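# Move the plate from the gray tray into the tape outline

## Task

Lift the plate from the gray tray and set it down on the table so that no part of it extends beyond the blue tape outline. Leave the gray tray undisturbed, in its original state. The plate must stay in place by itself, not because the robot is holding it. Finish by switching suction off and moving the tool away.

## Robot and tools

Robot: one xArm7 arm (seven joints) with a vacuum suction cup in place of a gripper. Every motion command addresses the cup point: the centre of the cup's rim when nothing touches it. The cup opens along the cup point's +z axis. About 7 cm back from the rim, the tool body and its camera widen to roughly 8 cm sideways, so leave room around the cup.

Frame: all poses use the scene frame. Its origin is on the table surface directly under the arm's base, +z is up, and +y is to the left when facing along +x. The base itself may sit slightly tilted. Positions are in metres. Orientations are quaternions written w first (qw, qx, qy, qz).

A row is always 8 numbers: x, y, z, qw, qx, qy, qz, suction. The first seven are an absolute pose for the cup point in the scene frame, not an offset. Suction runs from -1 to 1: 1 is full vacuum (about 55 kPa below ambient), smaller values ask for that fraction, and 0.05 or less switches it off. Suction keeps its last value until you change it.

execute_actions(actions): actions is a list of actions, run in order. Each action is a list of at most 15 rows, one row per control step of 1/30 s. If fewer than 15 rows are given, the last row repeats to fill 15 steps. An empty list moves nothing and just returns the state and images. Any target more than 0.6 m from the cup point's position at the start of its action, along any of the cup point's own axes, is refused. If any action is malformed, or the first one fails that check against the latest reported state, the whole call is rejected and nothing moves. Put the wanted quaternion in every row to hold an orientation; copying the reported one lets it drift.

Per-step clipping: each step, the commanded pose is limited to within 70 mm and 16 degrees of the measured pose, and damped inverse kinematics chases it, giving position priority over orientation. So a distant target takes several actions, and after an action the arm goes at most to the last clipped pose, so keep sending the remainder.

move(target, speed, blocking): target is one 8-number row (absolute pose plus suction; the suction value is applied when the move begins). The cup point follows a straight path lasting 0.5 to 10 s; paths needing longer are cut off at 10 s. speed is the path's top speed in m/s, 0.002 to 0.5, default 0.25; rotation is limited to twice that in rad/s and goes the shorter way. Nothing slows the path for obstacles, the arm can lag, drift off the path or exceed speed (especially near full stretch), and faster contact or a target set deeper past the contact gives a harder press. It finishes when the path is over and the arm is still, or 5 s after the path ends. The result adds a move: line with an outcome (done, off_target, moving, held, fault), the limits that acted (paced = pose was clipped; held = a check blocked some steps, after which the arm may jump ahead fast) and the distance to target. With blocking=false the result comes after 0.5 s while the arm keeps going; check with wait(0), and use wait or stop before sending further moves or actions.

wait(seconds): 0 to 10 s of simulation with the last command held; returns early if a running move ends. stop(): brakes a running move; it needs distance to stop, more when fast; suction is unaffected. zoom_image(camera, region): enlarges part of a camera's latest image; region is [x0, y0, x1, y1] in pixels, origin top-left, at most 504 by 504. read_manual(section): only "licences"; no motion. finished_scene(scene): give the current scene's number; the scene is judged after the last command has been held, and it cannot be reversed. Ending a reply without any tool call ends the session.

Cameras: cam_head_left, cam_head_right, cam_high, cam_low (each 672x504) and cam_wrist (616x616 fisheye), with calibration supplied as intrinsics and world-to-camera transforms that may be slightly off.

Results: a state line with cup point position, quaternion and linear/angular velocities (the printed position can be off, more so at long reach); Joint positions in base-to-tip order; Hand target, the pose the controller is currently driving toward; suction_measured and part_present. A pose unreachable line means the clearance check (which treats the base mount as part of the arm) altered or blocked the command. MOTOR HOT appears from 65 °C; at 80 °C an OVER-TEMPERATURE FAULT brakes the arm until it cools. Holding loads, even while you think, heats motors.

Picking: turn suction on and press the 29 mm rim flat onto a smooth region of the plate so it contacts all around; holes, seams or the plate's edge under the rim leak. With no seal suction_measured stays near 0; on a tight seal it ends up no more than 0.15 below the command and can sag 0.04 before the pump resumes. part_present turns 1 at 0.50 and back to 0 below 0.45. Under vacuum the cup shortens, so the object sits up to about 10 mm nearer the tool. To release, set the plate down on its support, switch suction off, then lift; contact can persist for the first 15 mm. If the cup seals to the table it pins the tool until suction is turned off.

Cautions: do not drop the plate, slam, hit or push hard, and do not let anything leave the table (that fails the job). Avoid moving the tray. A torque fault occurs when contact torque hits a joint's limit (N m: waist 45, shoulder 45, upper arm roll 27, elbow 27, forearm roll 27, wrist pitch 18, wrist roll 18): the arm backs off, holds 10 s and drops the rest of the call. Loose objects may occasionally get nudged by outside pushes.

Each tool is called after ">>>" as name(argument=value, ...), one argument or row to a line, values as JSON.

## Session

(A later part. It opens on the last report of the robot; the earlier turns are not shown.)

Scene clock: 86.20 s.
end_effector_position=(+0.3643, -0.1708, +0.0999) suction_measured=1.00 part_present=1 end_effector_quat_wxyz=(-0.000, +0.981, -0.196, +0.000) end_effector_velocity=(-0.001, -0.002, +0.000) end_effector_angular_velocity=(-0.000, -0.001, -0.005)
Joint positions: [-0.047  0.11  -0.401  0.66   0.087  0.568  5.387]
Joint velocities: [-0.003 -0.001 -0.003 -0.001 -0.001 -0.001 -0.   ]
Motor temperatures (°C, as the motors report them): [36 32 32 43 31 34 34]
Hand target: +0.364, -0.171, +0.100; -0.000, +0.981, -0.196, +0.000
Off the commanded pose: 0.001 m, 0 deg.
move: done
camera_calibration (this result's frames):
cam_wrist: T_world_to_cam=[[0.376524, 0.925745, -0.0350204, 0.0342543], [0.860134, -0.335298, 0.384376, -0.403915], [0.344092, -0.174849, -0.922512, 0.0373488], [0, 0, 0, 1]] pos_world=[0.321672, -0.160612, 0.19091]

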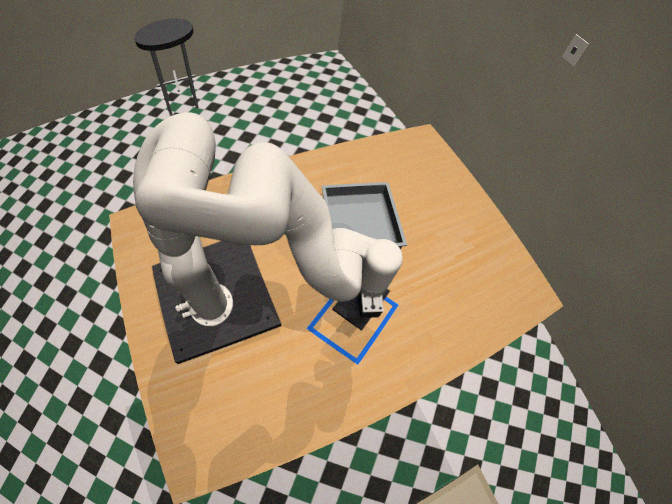

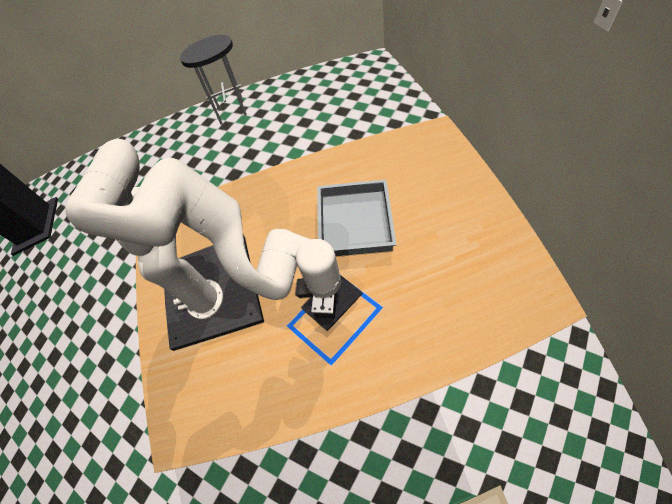

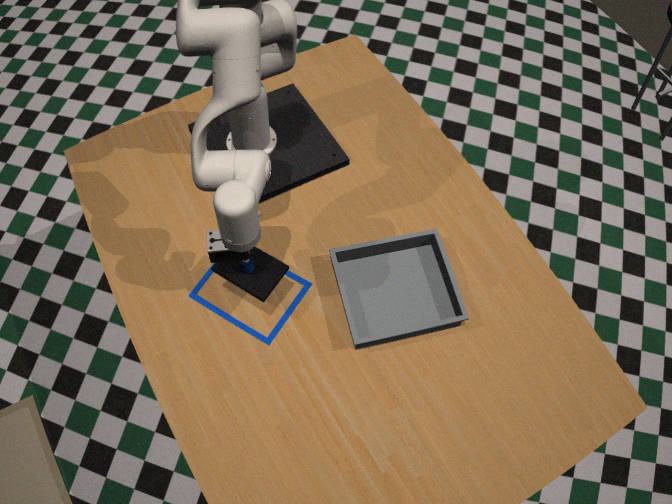

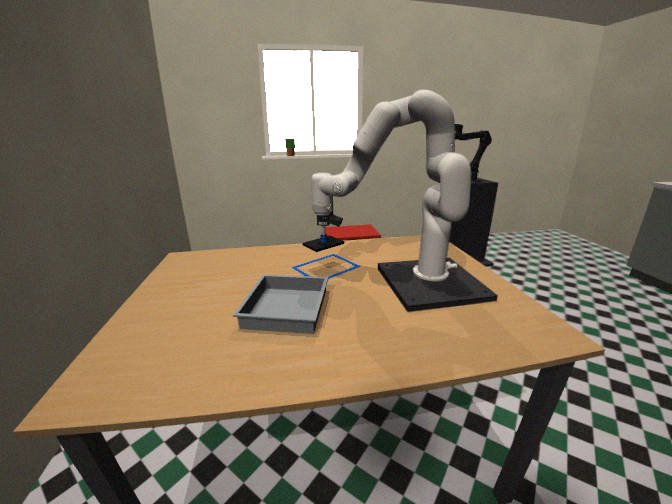

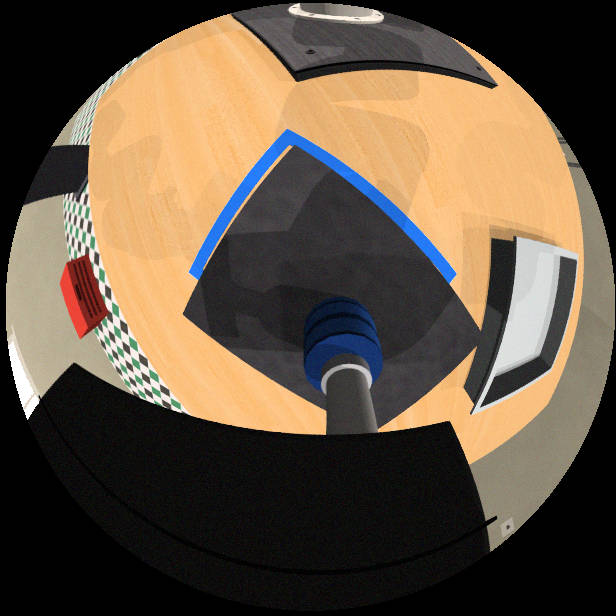

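>>> move(
  target=[0.365,-0.172,0.03,0,0.9806,-0.196,0,1],
  speed=0.1,
)

>>> zoom_image(
  camera="cam_high",
  region=[170, 210, 330, 360],
)

>>> zoom_image(
  camera="cam_head_right",
  region=[270, 250, 400, 380],
)

Scene clock: 90.63 s.
end_effector_position=(+0.3651, -0.1724, +0.0305) suction_measured=0.98 part_present=1 end_effector_quat_wxyz=(+0.001, +0.981, -0.196, +0.000) end_effector_velocity=(-0.000, +0.001, -0.001) end_effector_angular_velocity=(+0.002, +0.000, +0.001)
Joint positions: [-0.099  0.332 -0.316  0.668  0.289  0.372  5.237]
Joint velocities: [-0.003  0.003  0.005 -0.     0.005 -0.002 -0.004]
Motor temperatures (°C, as the motors report them): [36 32 32 42 31 34 34]
Hand target: +0.365, -0.172, +0.030; +0.001, +0.981, -0.196, -0.000
Off the commanded pose: 0.001 m, 0 deg.
move: done
camera_calibration (this result's frames):
cam_wrist: T_world_to_cam=[[0.377376, 0.925329, -0.0367772, 0.0326794], [0.859866, -0.335381, 0.384902, -0.378439], [0.343827, -0.176876, -0.922224, -0.0274779], [0, 0, 0, 1]] pos_world=[0.322522, -0.162021, 0.121523]

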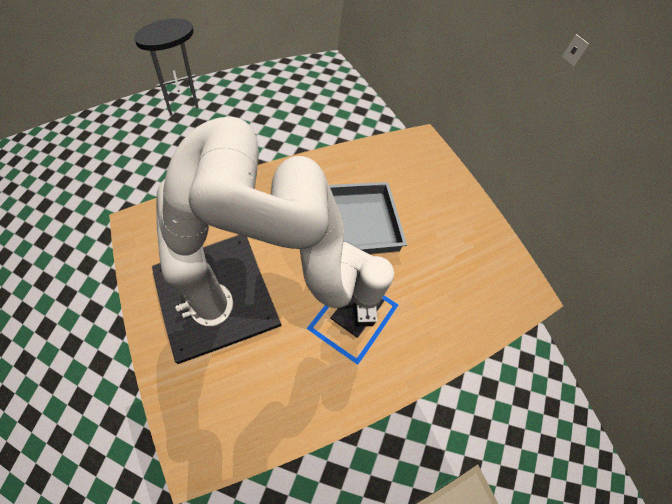

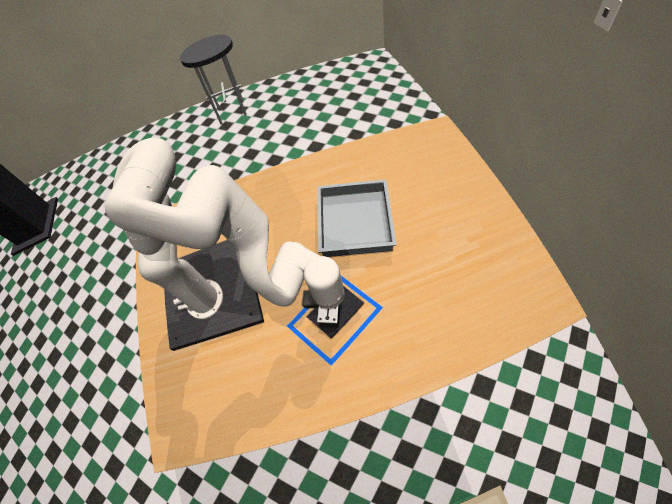

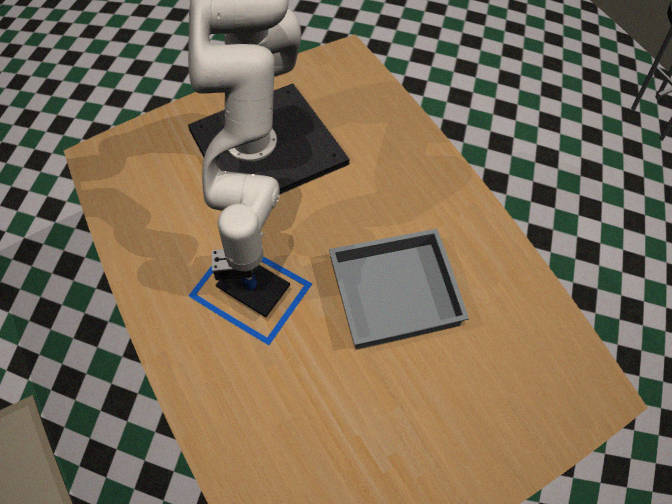

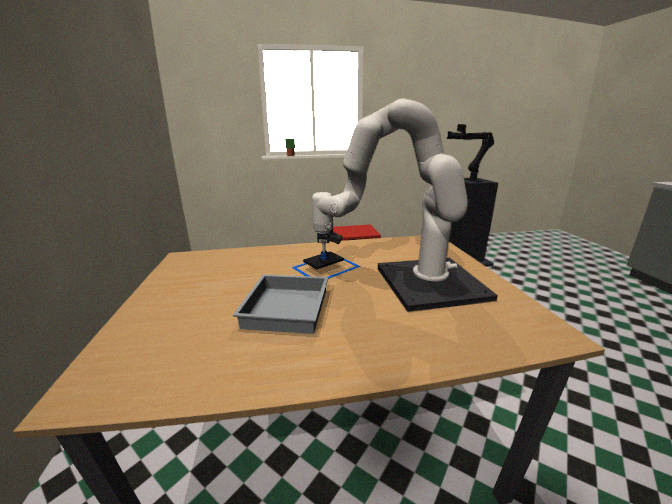

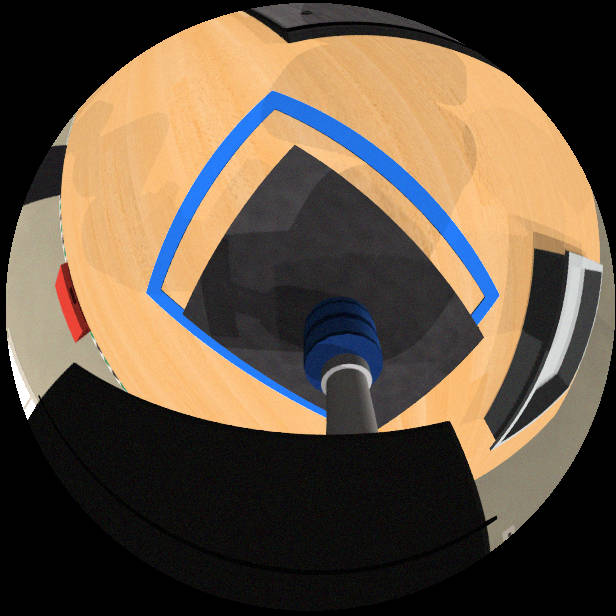

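Region (170, 210, 330, 360) of cam_high's 672x504 image, scaled by 3.150, with more detail than that image has; it fills the top 472 rows of this view, and the rest is white.

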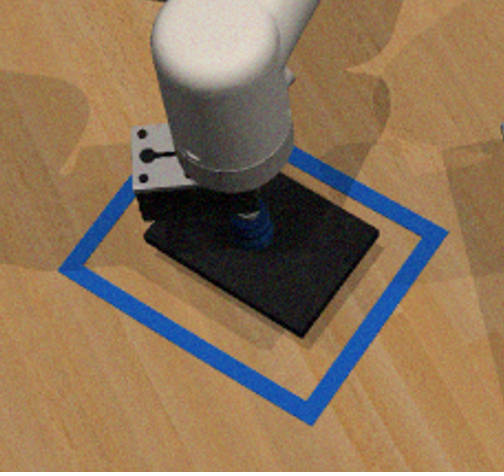

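Region (270, 250, 400, 380) of cam_head_right's 672x504 image, scaled by 3.877, with more detail than that image has.

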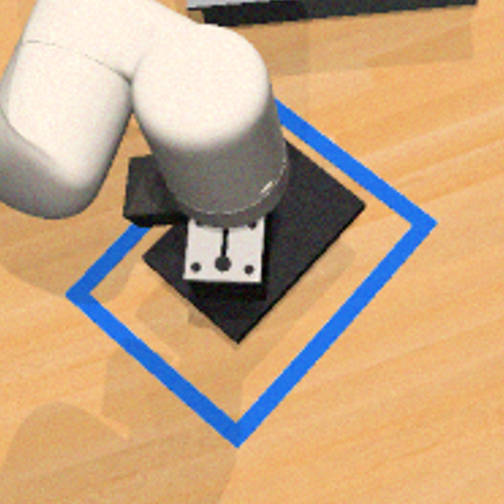

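>>> move(
  target=[0.357,-0.177,0.013,0,0.9806,-0.196,0,1],
  speed=0.02,
)

>>> zoom_image(
  camera="cam_low",
  region=[270, 220, 390, 300],
)

Scene clock: 104.37 s.
end_effector_position=(+0.3570, -0.1770, +0.0131) suction_measured=0.99 part_present=1 end_effector_quat_wxyz=(+0.000, +0.981, -0.196, -0.000) end_effector_velocity=(+0.001, -0.000, +0.000) end_effector_angular_velocity=(-0.001, -0.004, +0.001)
Joint positions: [-0.144  0.378 -0.278  0.66   0.339  0.32   5.18 ]
Joint velocities: [-0.002  0.001  0.003  0.001  0.003 -0.004 -0.004]
Motor temperatures (°C, as the motors report them): [36 32 32 41 31 34 34]
Hand target: +0.357, -0.177, +0.013; +0.000, +0.981, -0.196, -0.000
Off the commanded pose: 0.000 m, 0 deg.
move: done
camera_calibration (this result's frames):
cam_wrist: T_world_to_cam=[[0.377131, 0.925463, -0.0359344, 0.0394929], [0.860154, -0.335604, 0.384064, -0.366424], [0.343377, -0.175751, -0.922607, -0.0411989], [0, 0, 0, 1]] pos_world=[0.314434, -0.166764, 0.104139]

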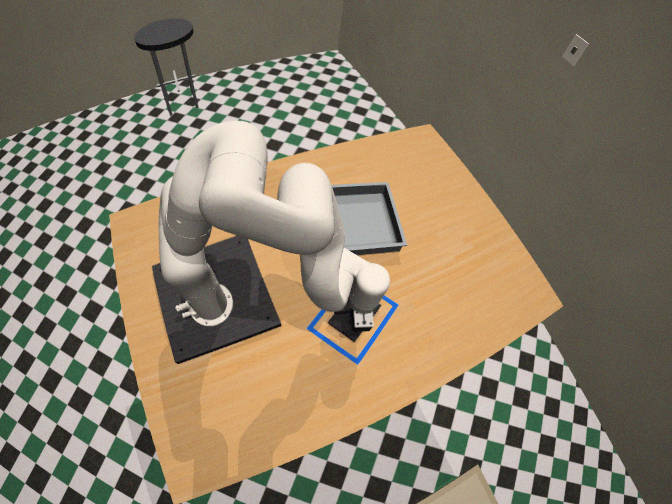

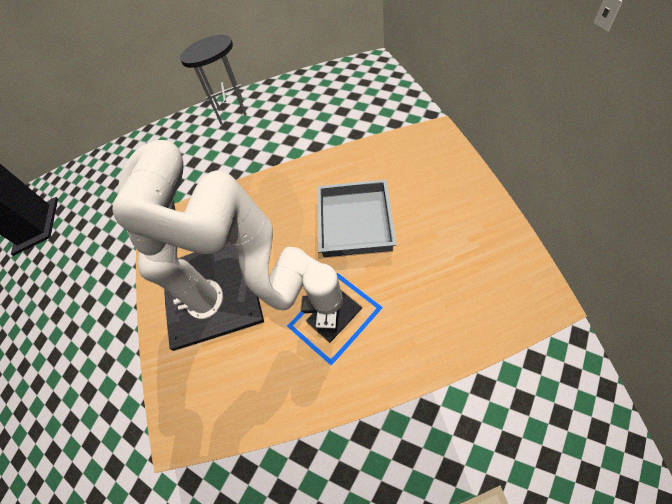

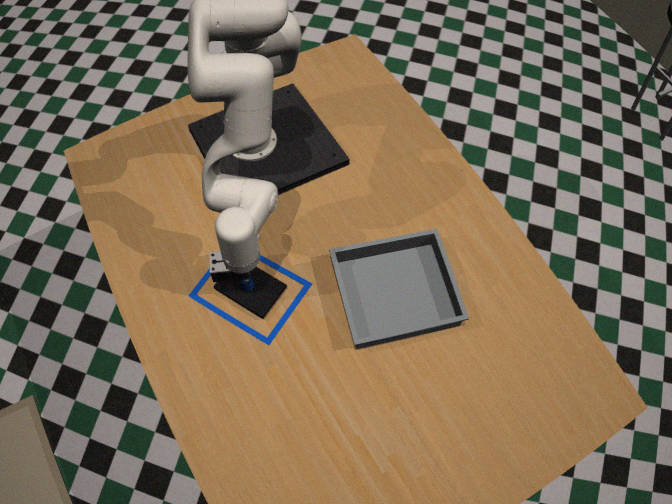

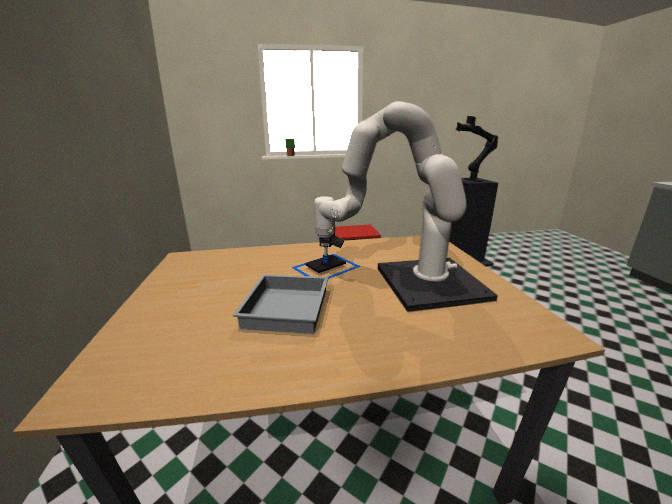

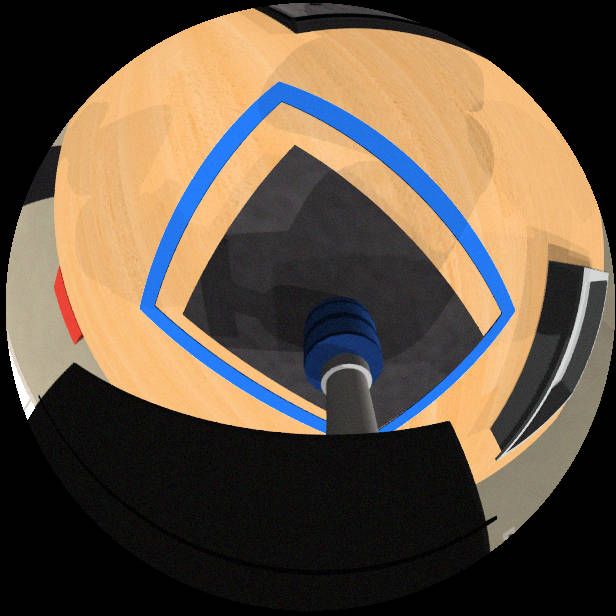

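Region (270, 220, 390, 300) of cam_low's 672x504 image, scaled by 4.200, with more detail than that image has.

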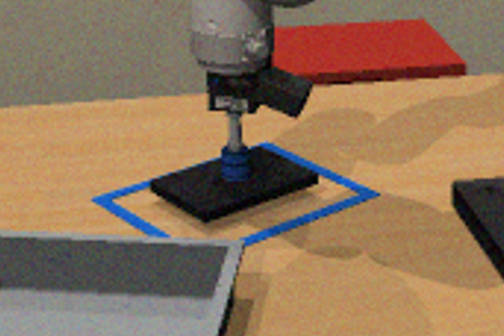

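>>> move(
  target=[0.357,-0.179,0.005,0,0.9806,-0.196,0,1],
  speed=0.01,
)

>>> zoom_image(
  camera="cam_low",
  region=[270, 220, 390, 300],
)

Scene clock: 109.57 s.
end_effector_position=(+0.3570, -0.1790, +0.0051) suction_measured=0.96 part_present=1 end_effector_quat_wxyz=(+0.000, +0.981, -0.196, -0.000) end_effector_velocity=(+0.001, -0.000, -0.000) end_effector_angular_velocity=(-0.000, -0.002, +0.000)
Joint positions: [-0.164  0.407 -0.258  0.669  0.36   0.301  5.159]
Joint velocities: [-0.002  0.002  0.002  0.002  0.002 -0.002 -0.002]
Motor temperatures (°C, as the motors report them): [36 31 32 41 31 34 34]
Hand target: +0.357, -0.179, +0.005; +0.000, +0.981, -0.196, -0.000
Off the commanded pose: 0.000 m, 0 deg.
move: done
camera_calibration (this result's frames):
cam_wrist: T_world_to_cam=[[0.37714, 0.925466, -0.035757, 0.0410622], [0.860157, -0.33569, 0.383982, -0.363986], [0.343358, -0.175571, -0.922648, -0.0489255], [0, 0, 0, 1]] pos_world=[0.314398, -0.168778, 0.0960912]

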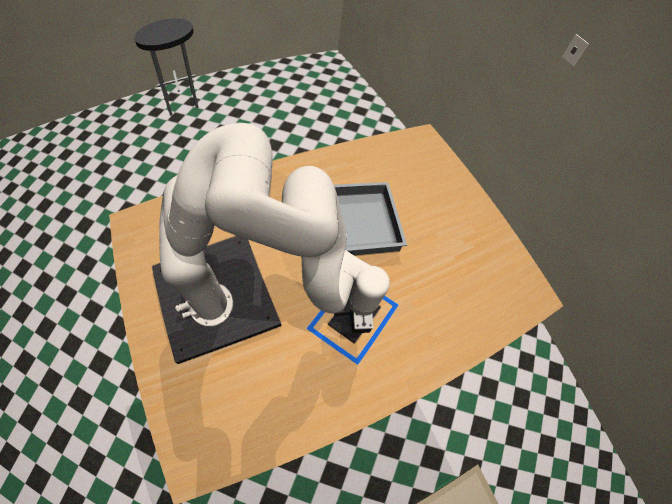

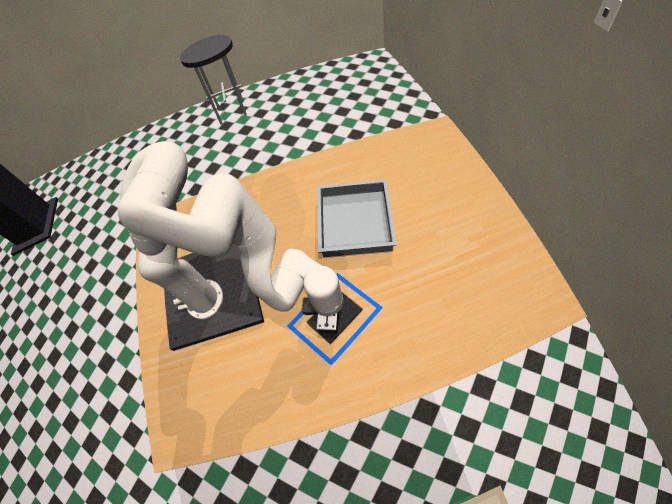

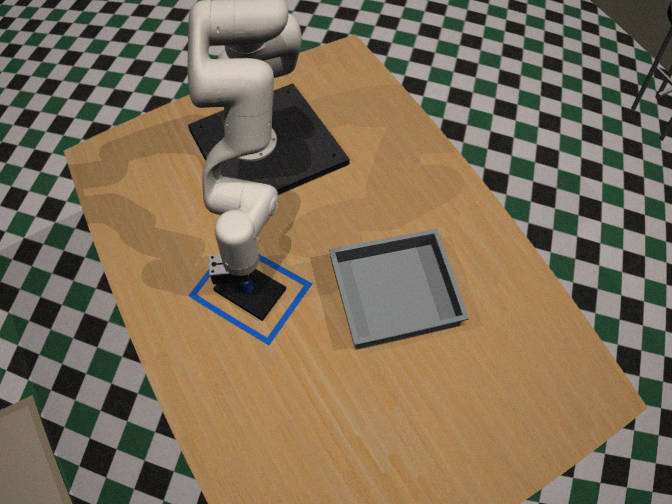

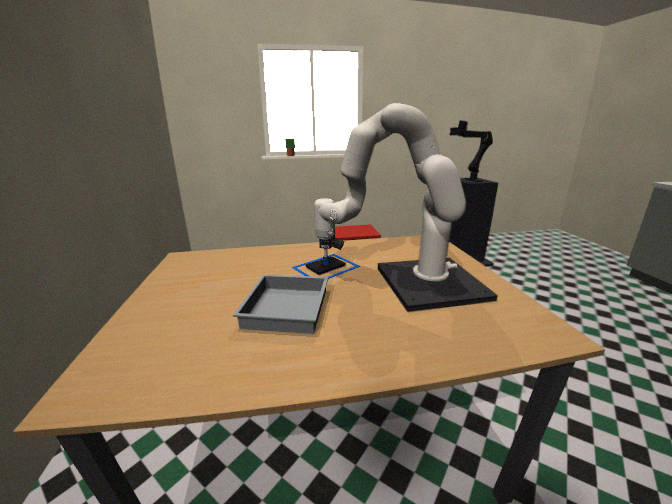

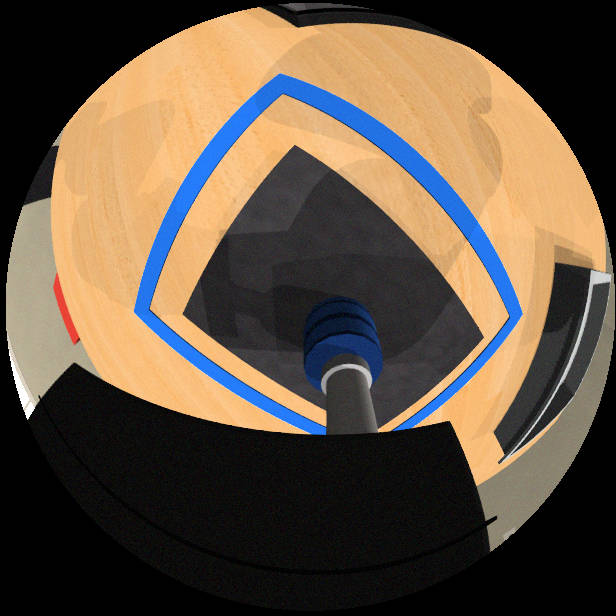

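Region (270, 220, 390, 300) of cam_low's 672x504 image, scaled by 4.200, with more detail than that image has.

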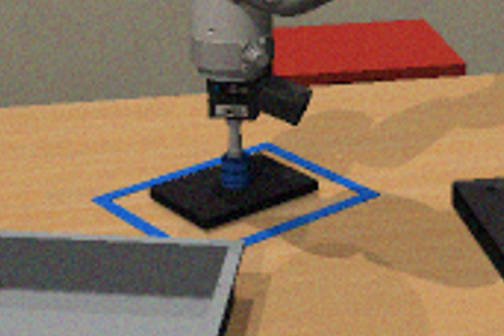

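>>> move(
  target=[0.357,-0.179,-0.003,0,0.9806,-0.196,0,1],
  speed=0.01,
)

>>> zoom_image(
  camera="cam_low",
  region=[270, 220, 390, 300],
)

Scene clock: 113.77 s.
end_effector_position=(+0.3594, -0.1801, -0.0004) suction_measured=1.00 part_present=1 end_effector_quat_wxyz=(+0.001, +0.981, -0.196, +0.004) end_effector_velocity=(-0.001, +0.000, -0.002) end_effector_angular_velocity=(+0.001, +0.002, -0.001)
Joint positions: [-0.18   0.428 -0.239  0.677  0.379  0.28   5.144]
Joint velocities: [-0.002  0.005  0.003 -0.     0.003 -0.003 -0.001]
Motor temperatures (°C, as the motors report them): [36 31 32 41 31 34 34]
Hand target: +0.357, -0.179, -0.003; +0.000, +0.981, -0.196, -0.000
Off the commanded pose: 0.004 m, 0 deg.
move: off_target
camera_calibration (this result's frames):
cam_wrist: T_world_to_cam=[[0.377993, 0.925139, -0.0352115, 0.0406407], [0.857166, -0.335342, 0.390911, -0.363175], [0.349839, -0.177944, -0.919755, -0.0577503], [0, 0, 0, 1]] pos_world=[0.316143, -0.169662, 0.0902839]

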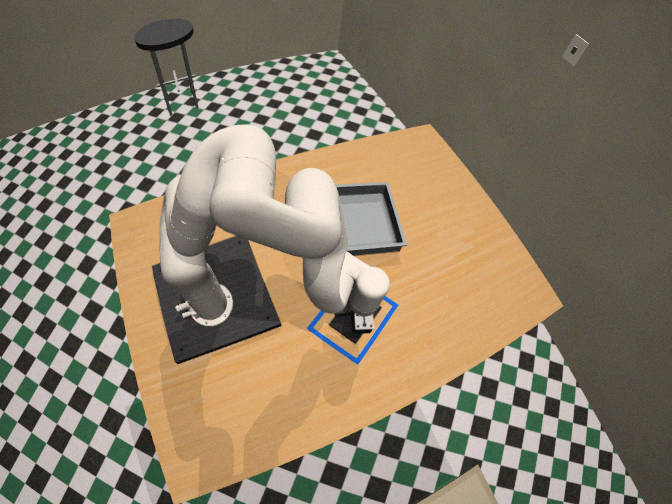

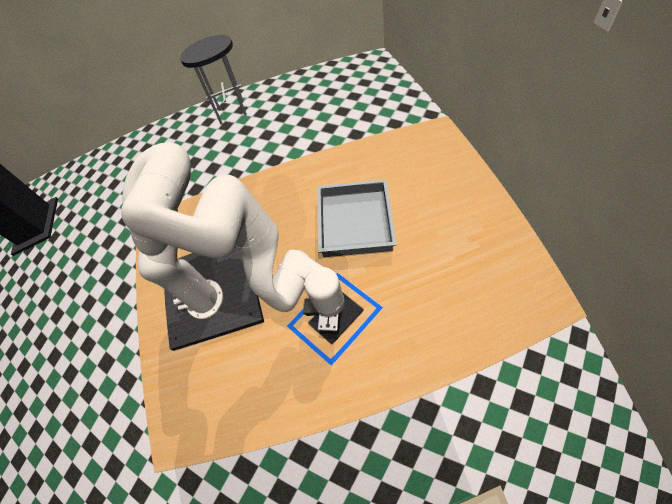

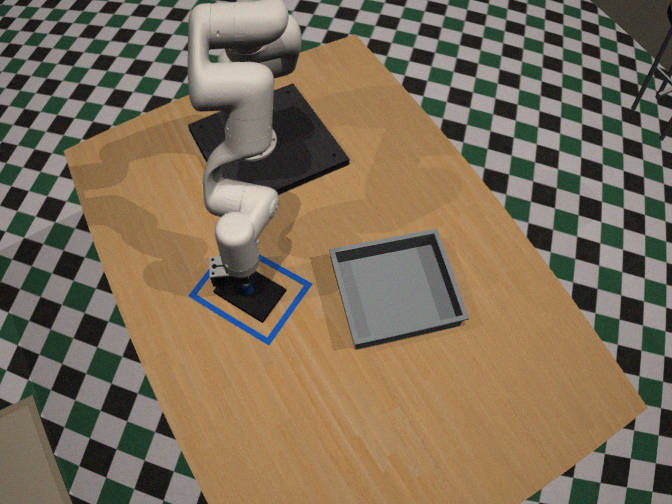

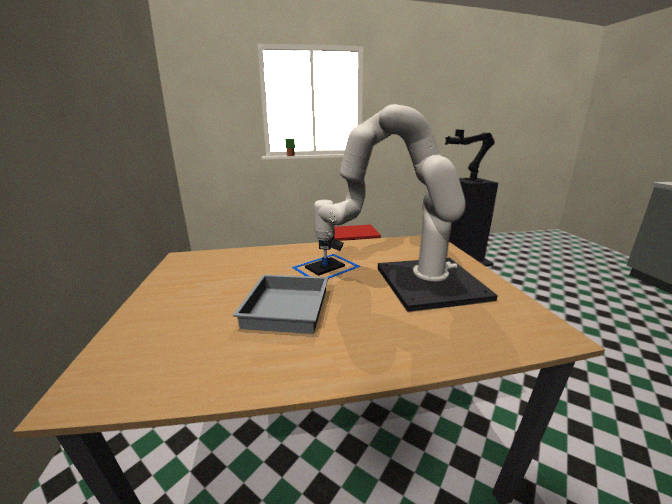

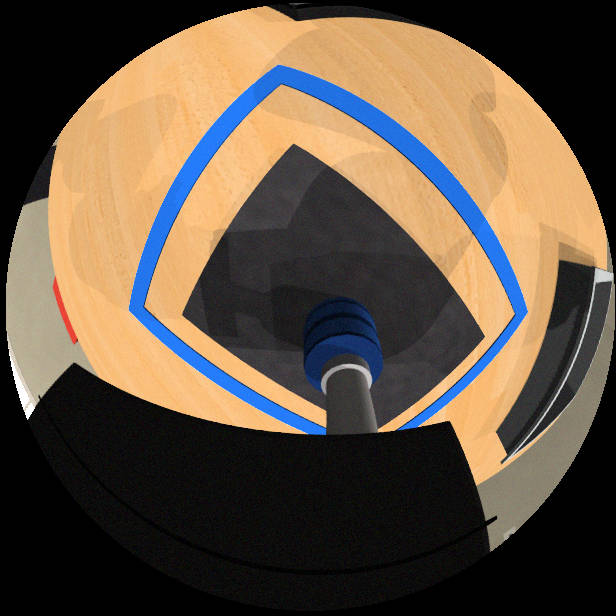

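Region (270, 220, 390, 300) of cam_low's 672x504 image, scaled by 4.200, with more detail than that image has.

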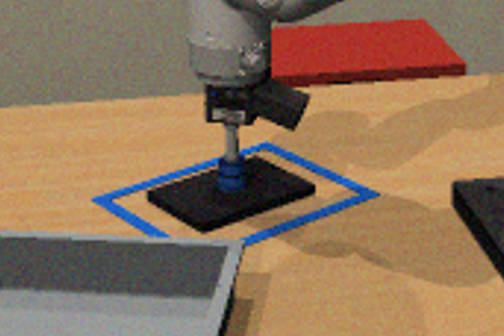

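Contact. Release.

>>> execute_actions(
  actions=[
    [[0.359,-0.180,0.001,0,0.9806,-0.196,0,0]],
    [[0.359,-0.180,0.002,0,0.9806,-0.196,0,0]],
  ],
)

>>> move(
  target=[0.35,-0.17,0.06,0,0.9806,-0.196,0,0],
  speed=0.08,
)

>>> move(
  target=[0.33,-0.02,0.25,0,0.9806,-0.196,0,0],
)

Scene clock: 118.37 s.
end_effector_position=(+0.3577, -0.1789, +0.0009) suction_measured=0.01 part_present=0 end_effector_quat_wxyz=(-0.001, +0.981, -0.195, -0.002) end_effector_velocity=(-0.001, -0.001, +0.000) end_effector_angular_velocity=(-0.001, +0.000, -0.004)
Joint positions: [-0.171  0.422 -0.249  0.677  0.366  0.298  5.154]
Joint velocities: [-0.002 -0.    -0.002 -0.    -0.001  0.     0.001]
Motor temperatures (°C, as the motors report them): [36 31 32 40 31 34 34]
Hand target: +0.359, -0.180, +0.002; -0.000, +0.981, -0.196, +0.000
Off the commanded pose: 0.002 m, 0 deg.
camera_calibration (this result's frames):
cam_wrist: T_world_to_cam=[[0.37601, 0.925952, -0.0350697, 0.0409741], [0.861931, -0.335619, 0.380045, -0.36361], [0.340133, -0.173129, -0.924303, -0.0513762], [0, 0, 0, 1]] pos_world=[0.315475, -0.168869, 0.0921381]

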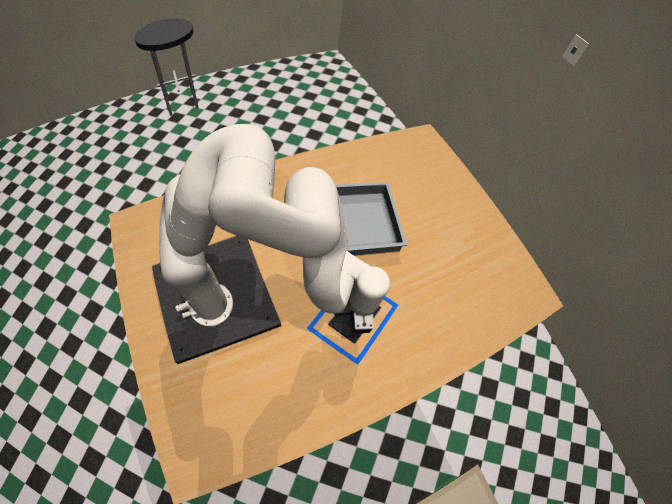

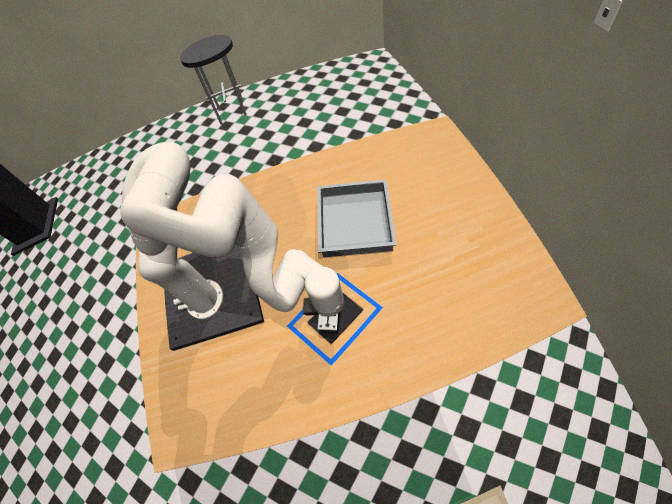

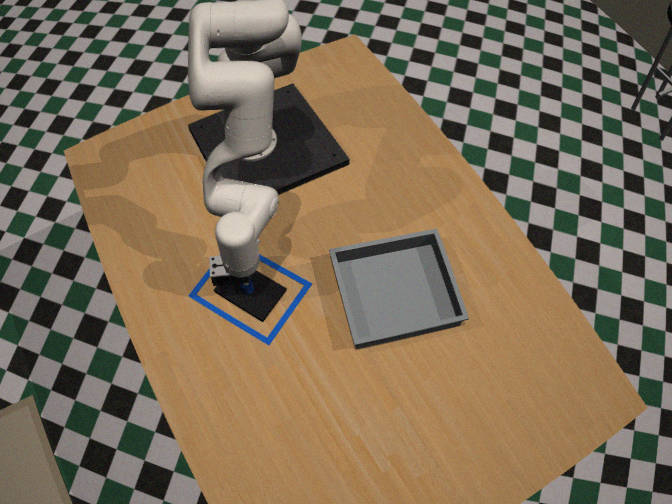

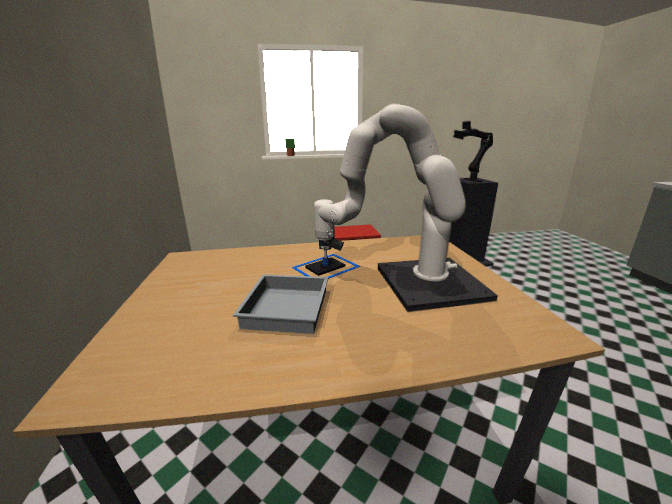

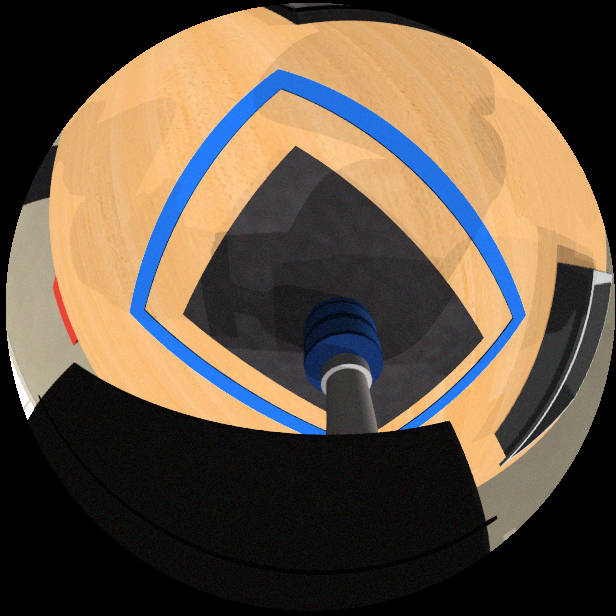

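Scene clock: 119.50 s.
end_effector_position=(+0.3500, -0.1697, +0.0596) suction_measured=0.01 part_present=0 end_effector_quat_wxyz=(-0.001, +0.981, -0.196, -0.000) end_effector_velocity=(+0.000, -0.000, +0.001) end_effector_angular_velocity=(-0.001, -0.001, -0.001)
Joint positions: [-0.075  0.201 -0.368  0.606  0.182  0.434  5.305]
Joint velocities: [ 0.002 -0.004 -0.003 -0.    -0.005  0.002  0.006]
Motor temperatures (°C, as the motors report them): [36 31 32 40 31 34 34]
Hand target: +0.350, -0.170, +0.060; -0.001, +0.981, -0.196, +0.000
Off the commanded pose: 0.001 m, 0 deg.
move: done
camera_calibration (this result's frames):
cam_wrist: T_world_to_cam=[[0.377134, 0.925516, -0.034496, 0.0369485], [0.860184, -0.33622, 0.383458, -0.375833], [0.343298, -0.174288, -0.922914, 0.00568162], [0, 0, 0, 1]] pos_world=[0.307401, -0.159569, 0.150634]

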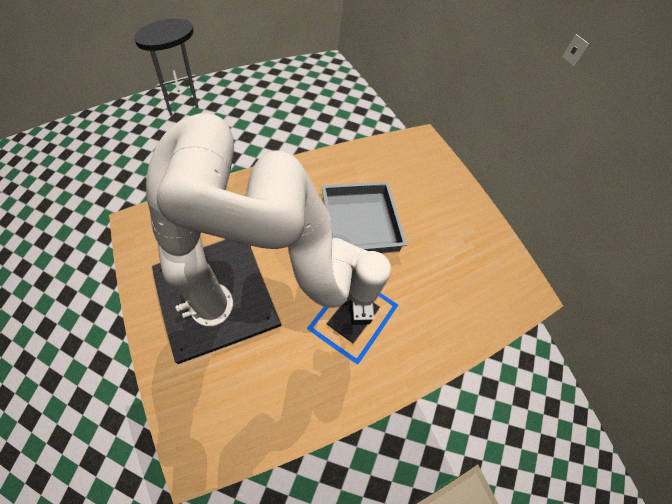

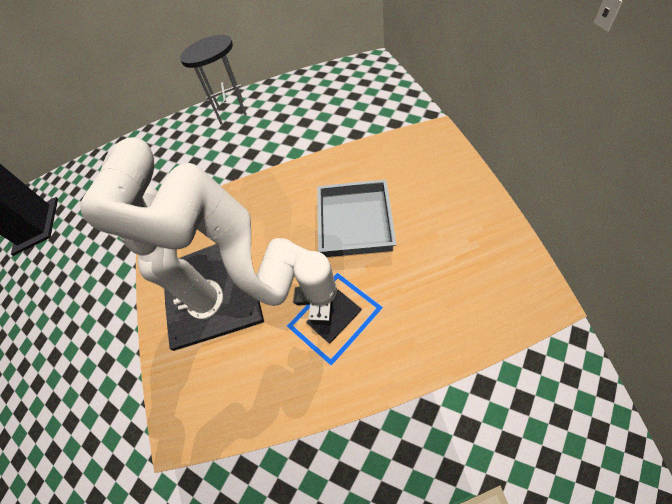

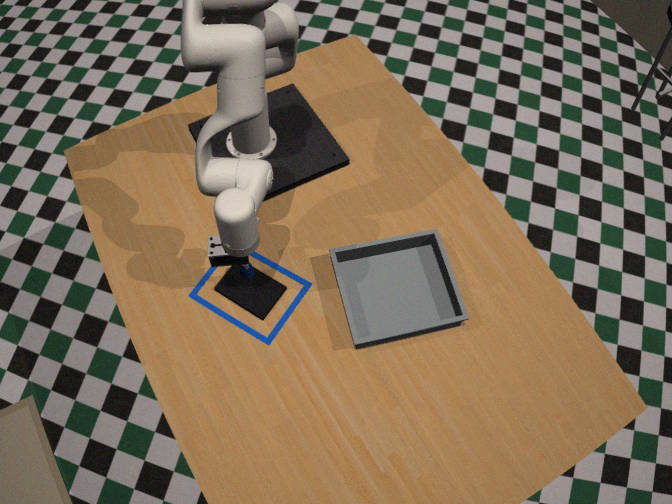

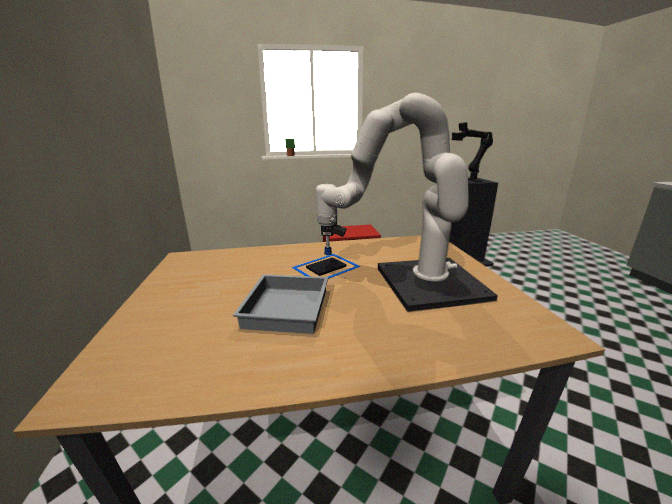

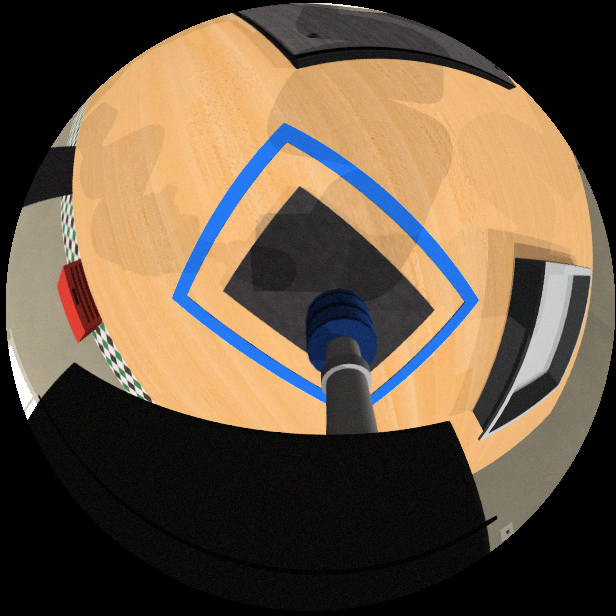

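Scene clock: 120.97 s.
end_effector_position=(+0.3304, -0.0197, +0.2491) suction_measured=0.01 part_present=0 end_effector_quat_wxyz=(-0.001, +0.981, -0.196, -0.001) end_effector_velocity=(+0.001, +0.002, +0.003) end_effector_angular_velocity=(-0.001, -0.005, +0.003)
Joint positions: [ 0.108 -0.45  -0.175  0.617 -0.076  1.07   5.893]
Joint velocities: [ 0.002 -0.005  0.003  0.005  0.     0.005  0.002]
Motor temperatures (°C, as the motors report them): [36 31 32 40 31 34 34]
Hand target: +0.331, -0.019, +0.250; -0.001, +0.981, -0.195, -0.001
Off the commanded pose: 0.001 m, 0 deg.
move: done
camera_calibration (this result's frames):
cam_wrist: T_world_to_cam=[[0.376333, 0.925877, -0.0335585, -0.0878657], [0.861069, -0.336163, 0.381517, -0.381069], [0.341956, -0.172473, -0.923753, 0.214091], [0, 0, 0, 1]] pos_world=[0.287984, -0.0098235, 0.340202]

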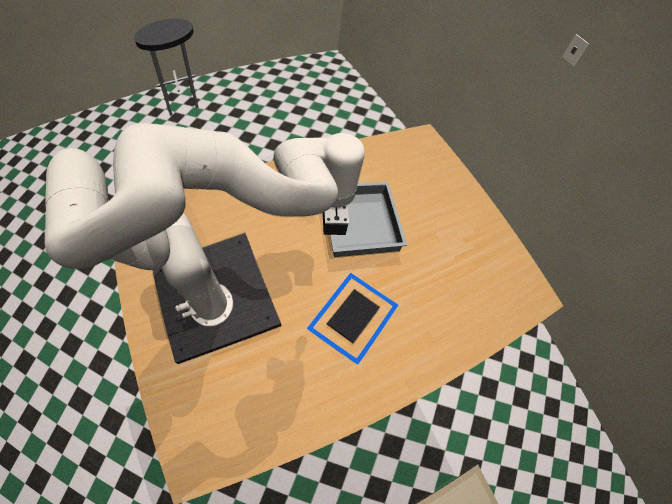

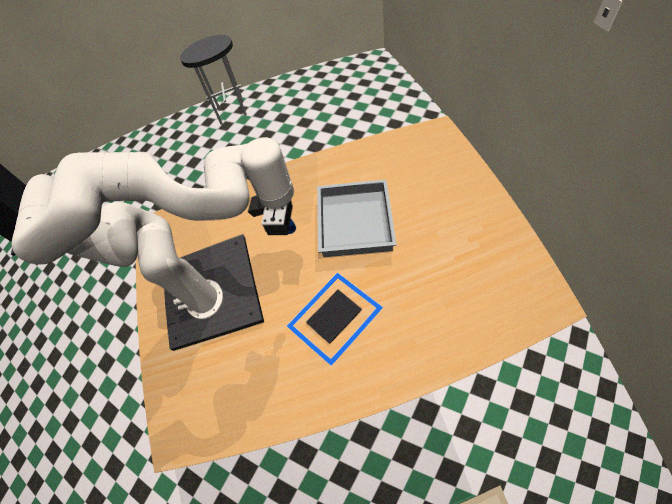

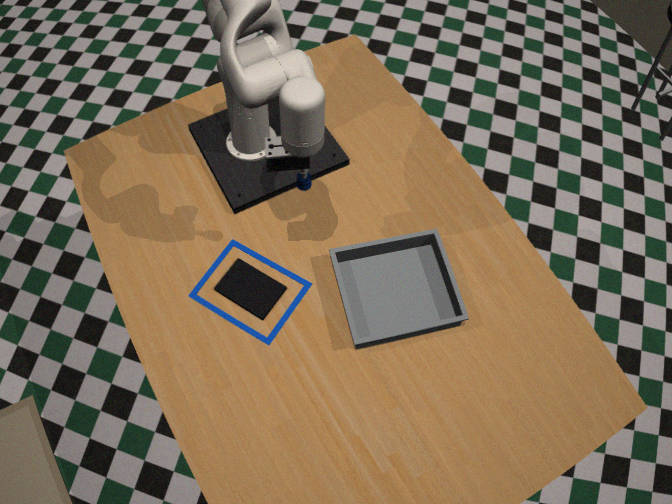

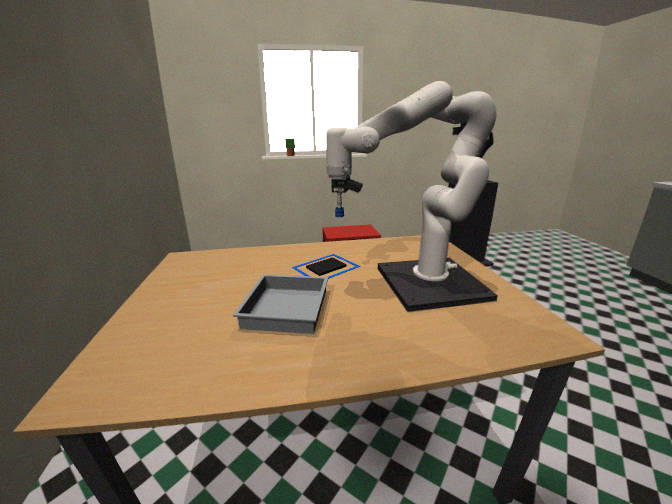

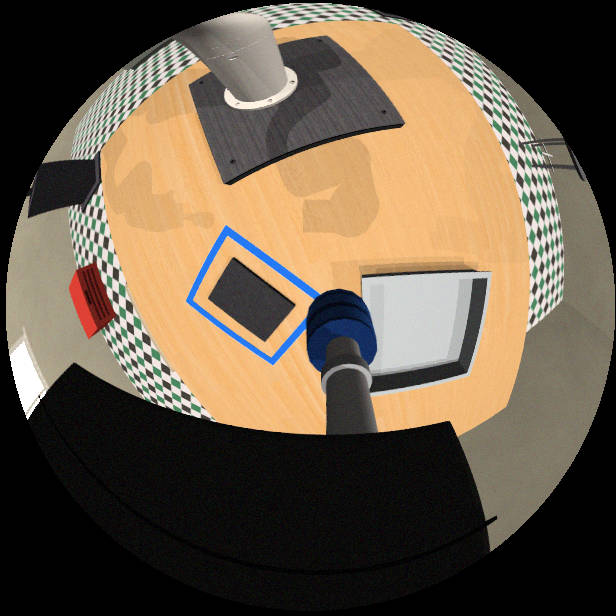

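>>> finished_scene(
  scene=1,
)

The scene is finished: the task was done.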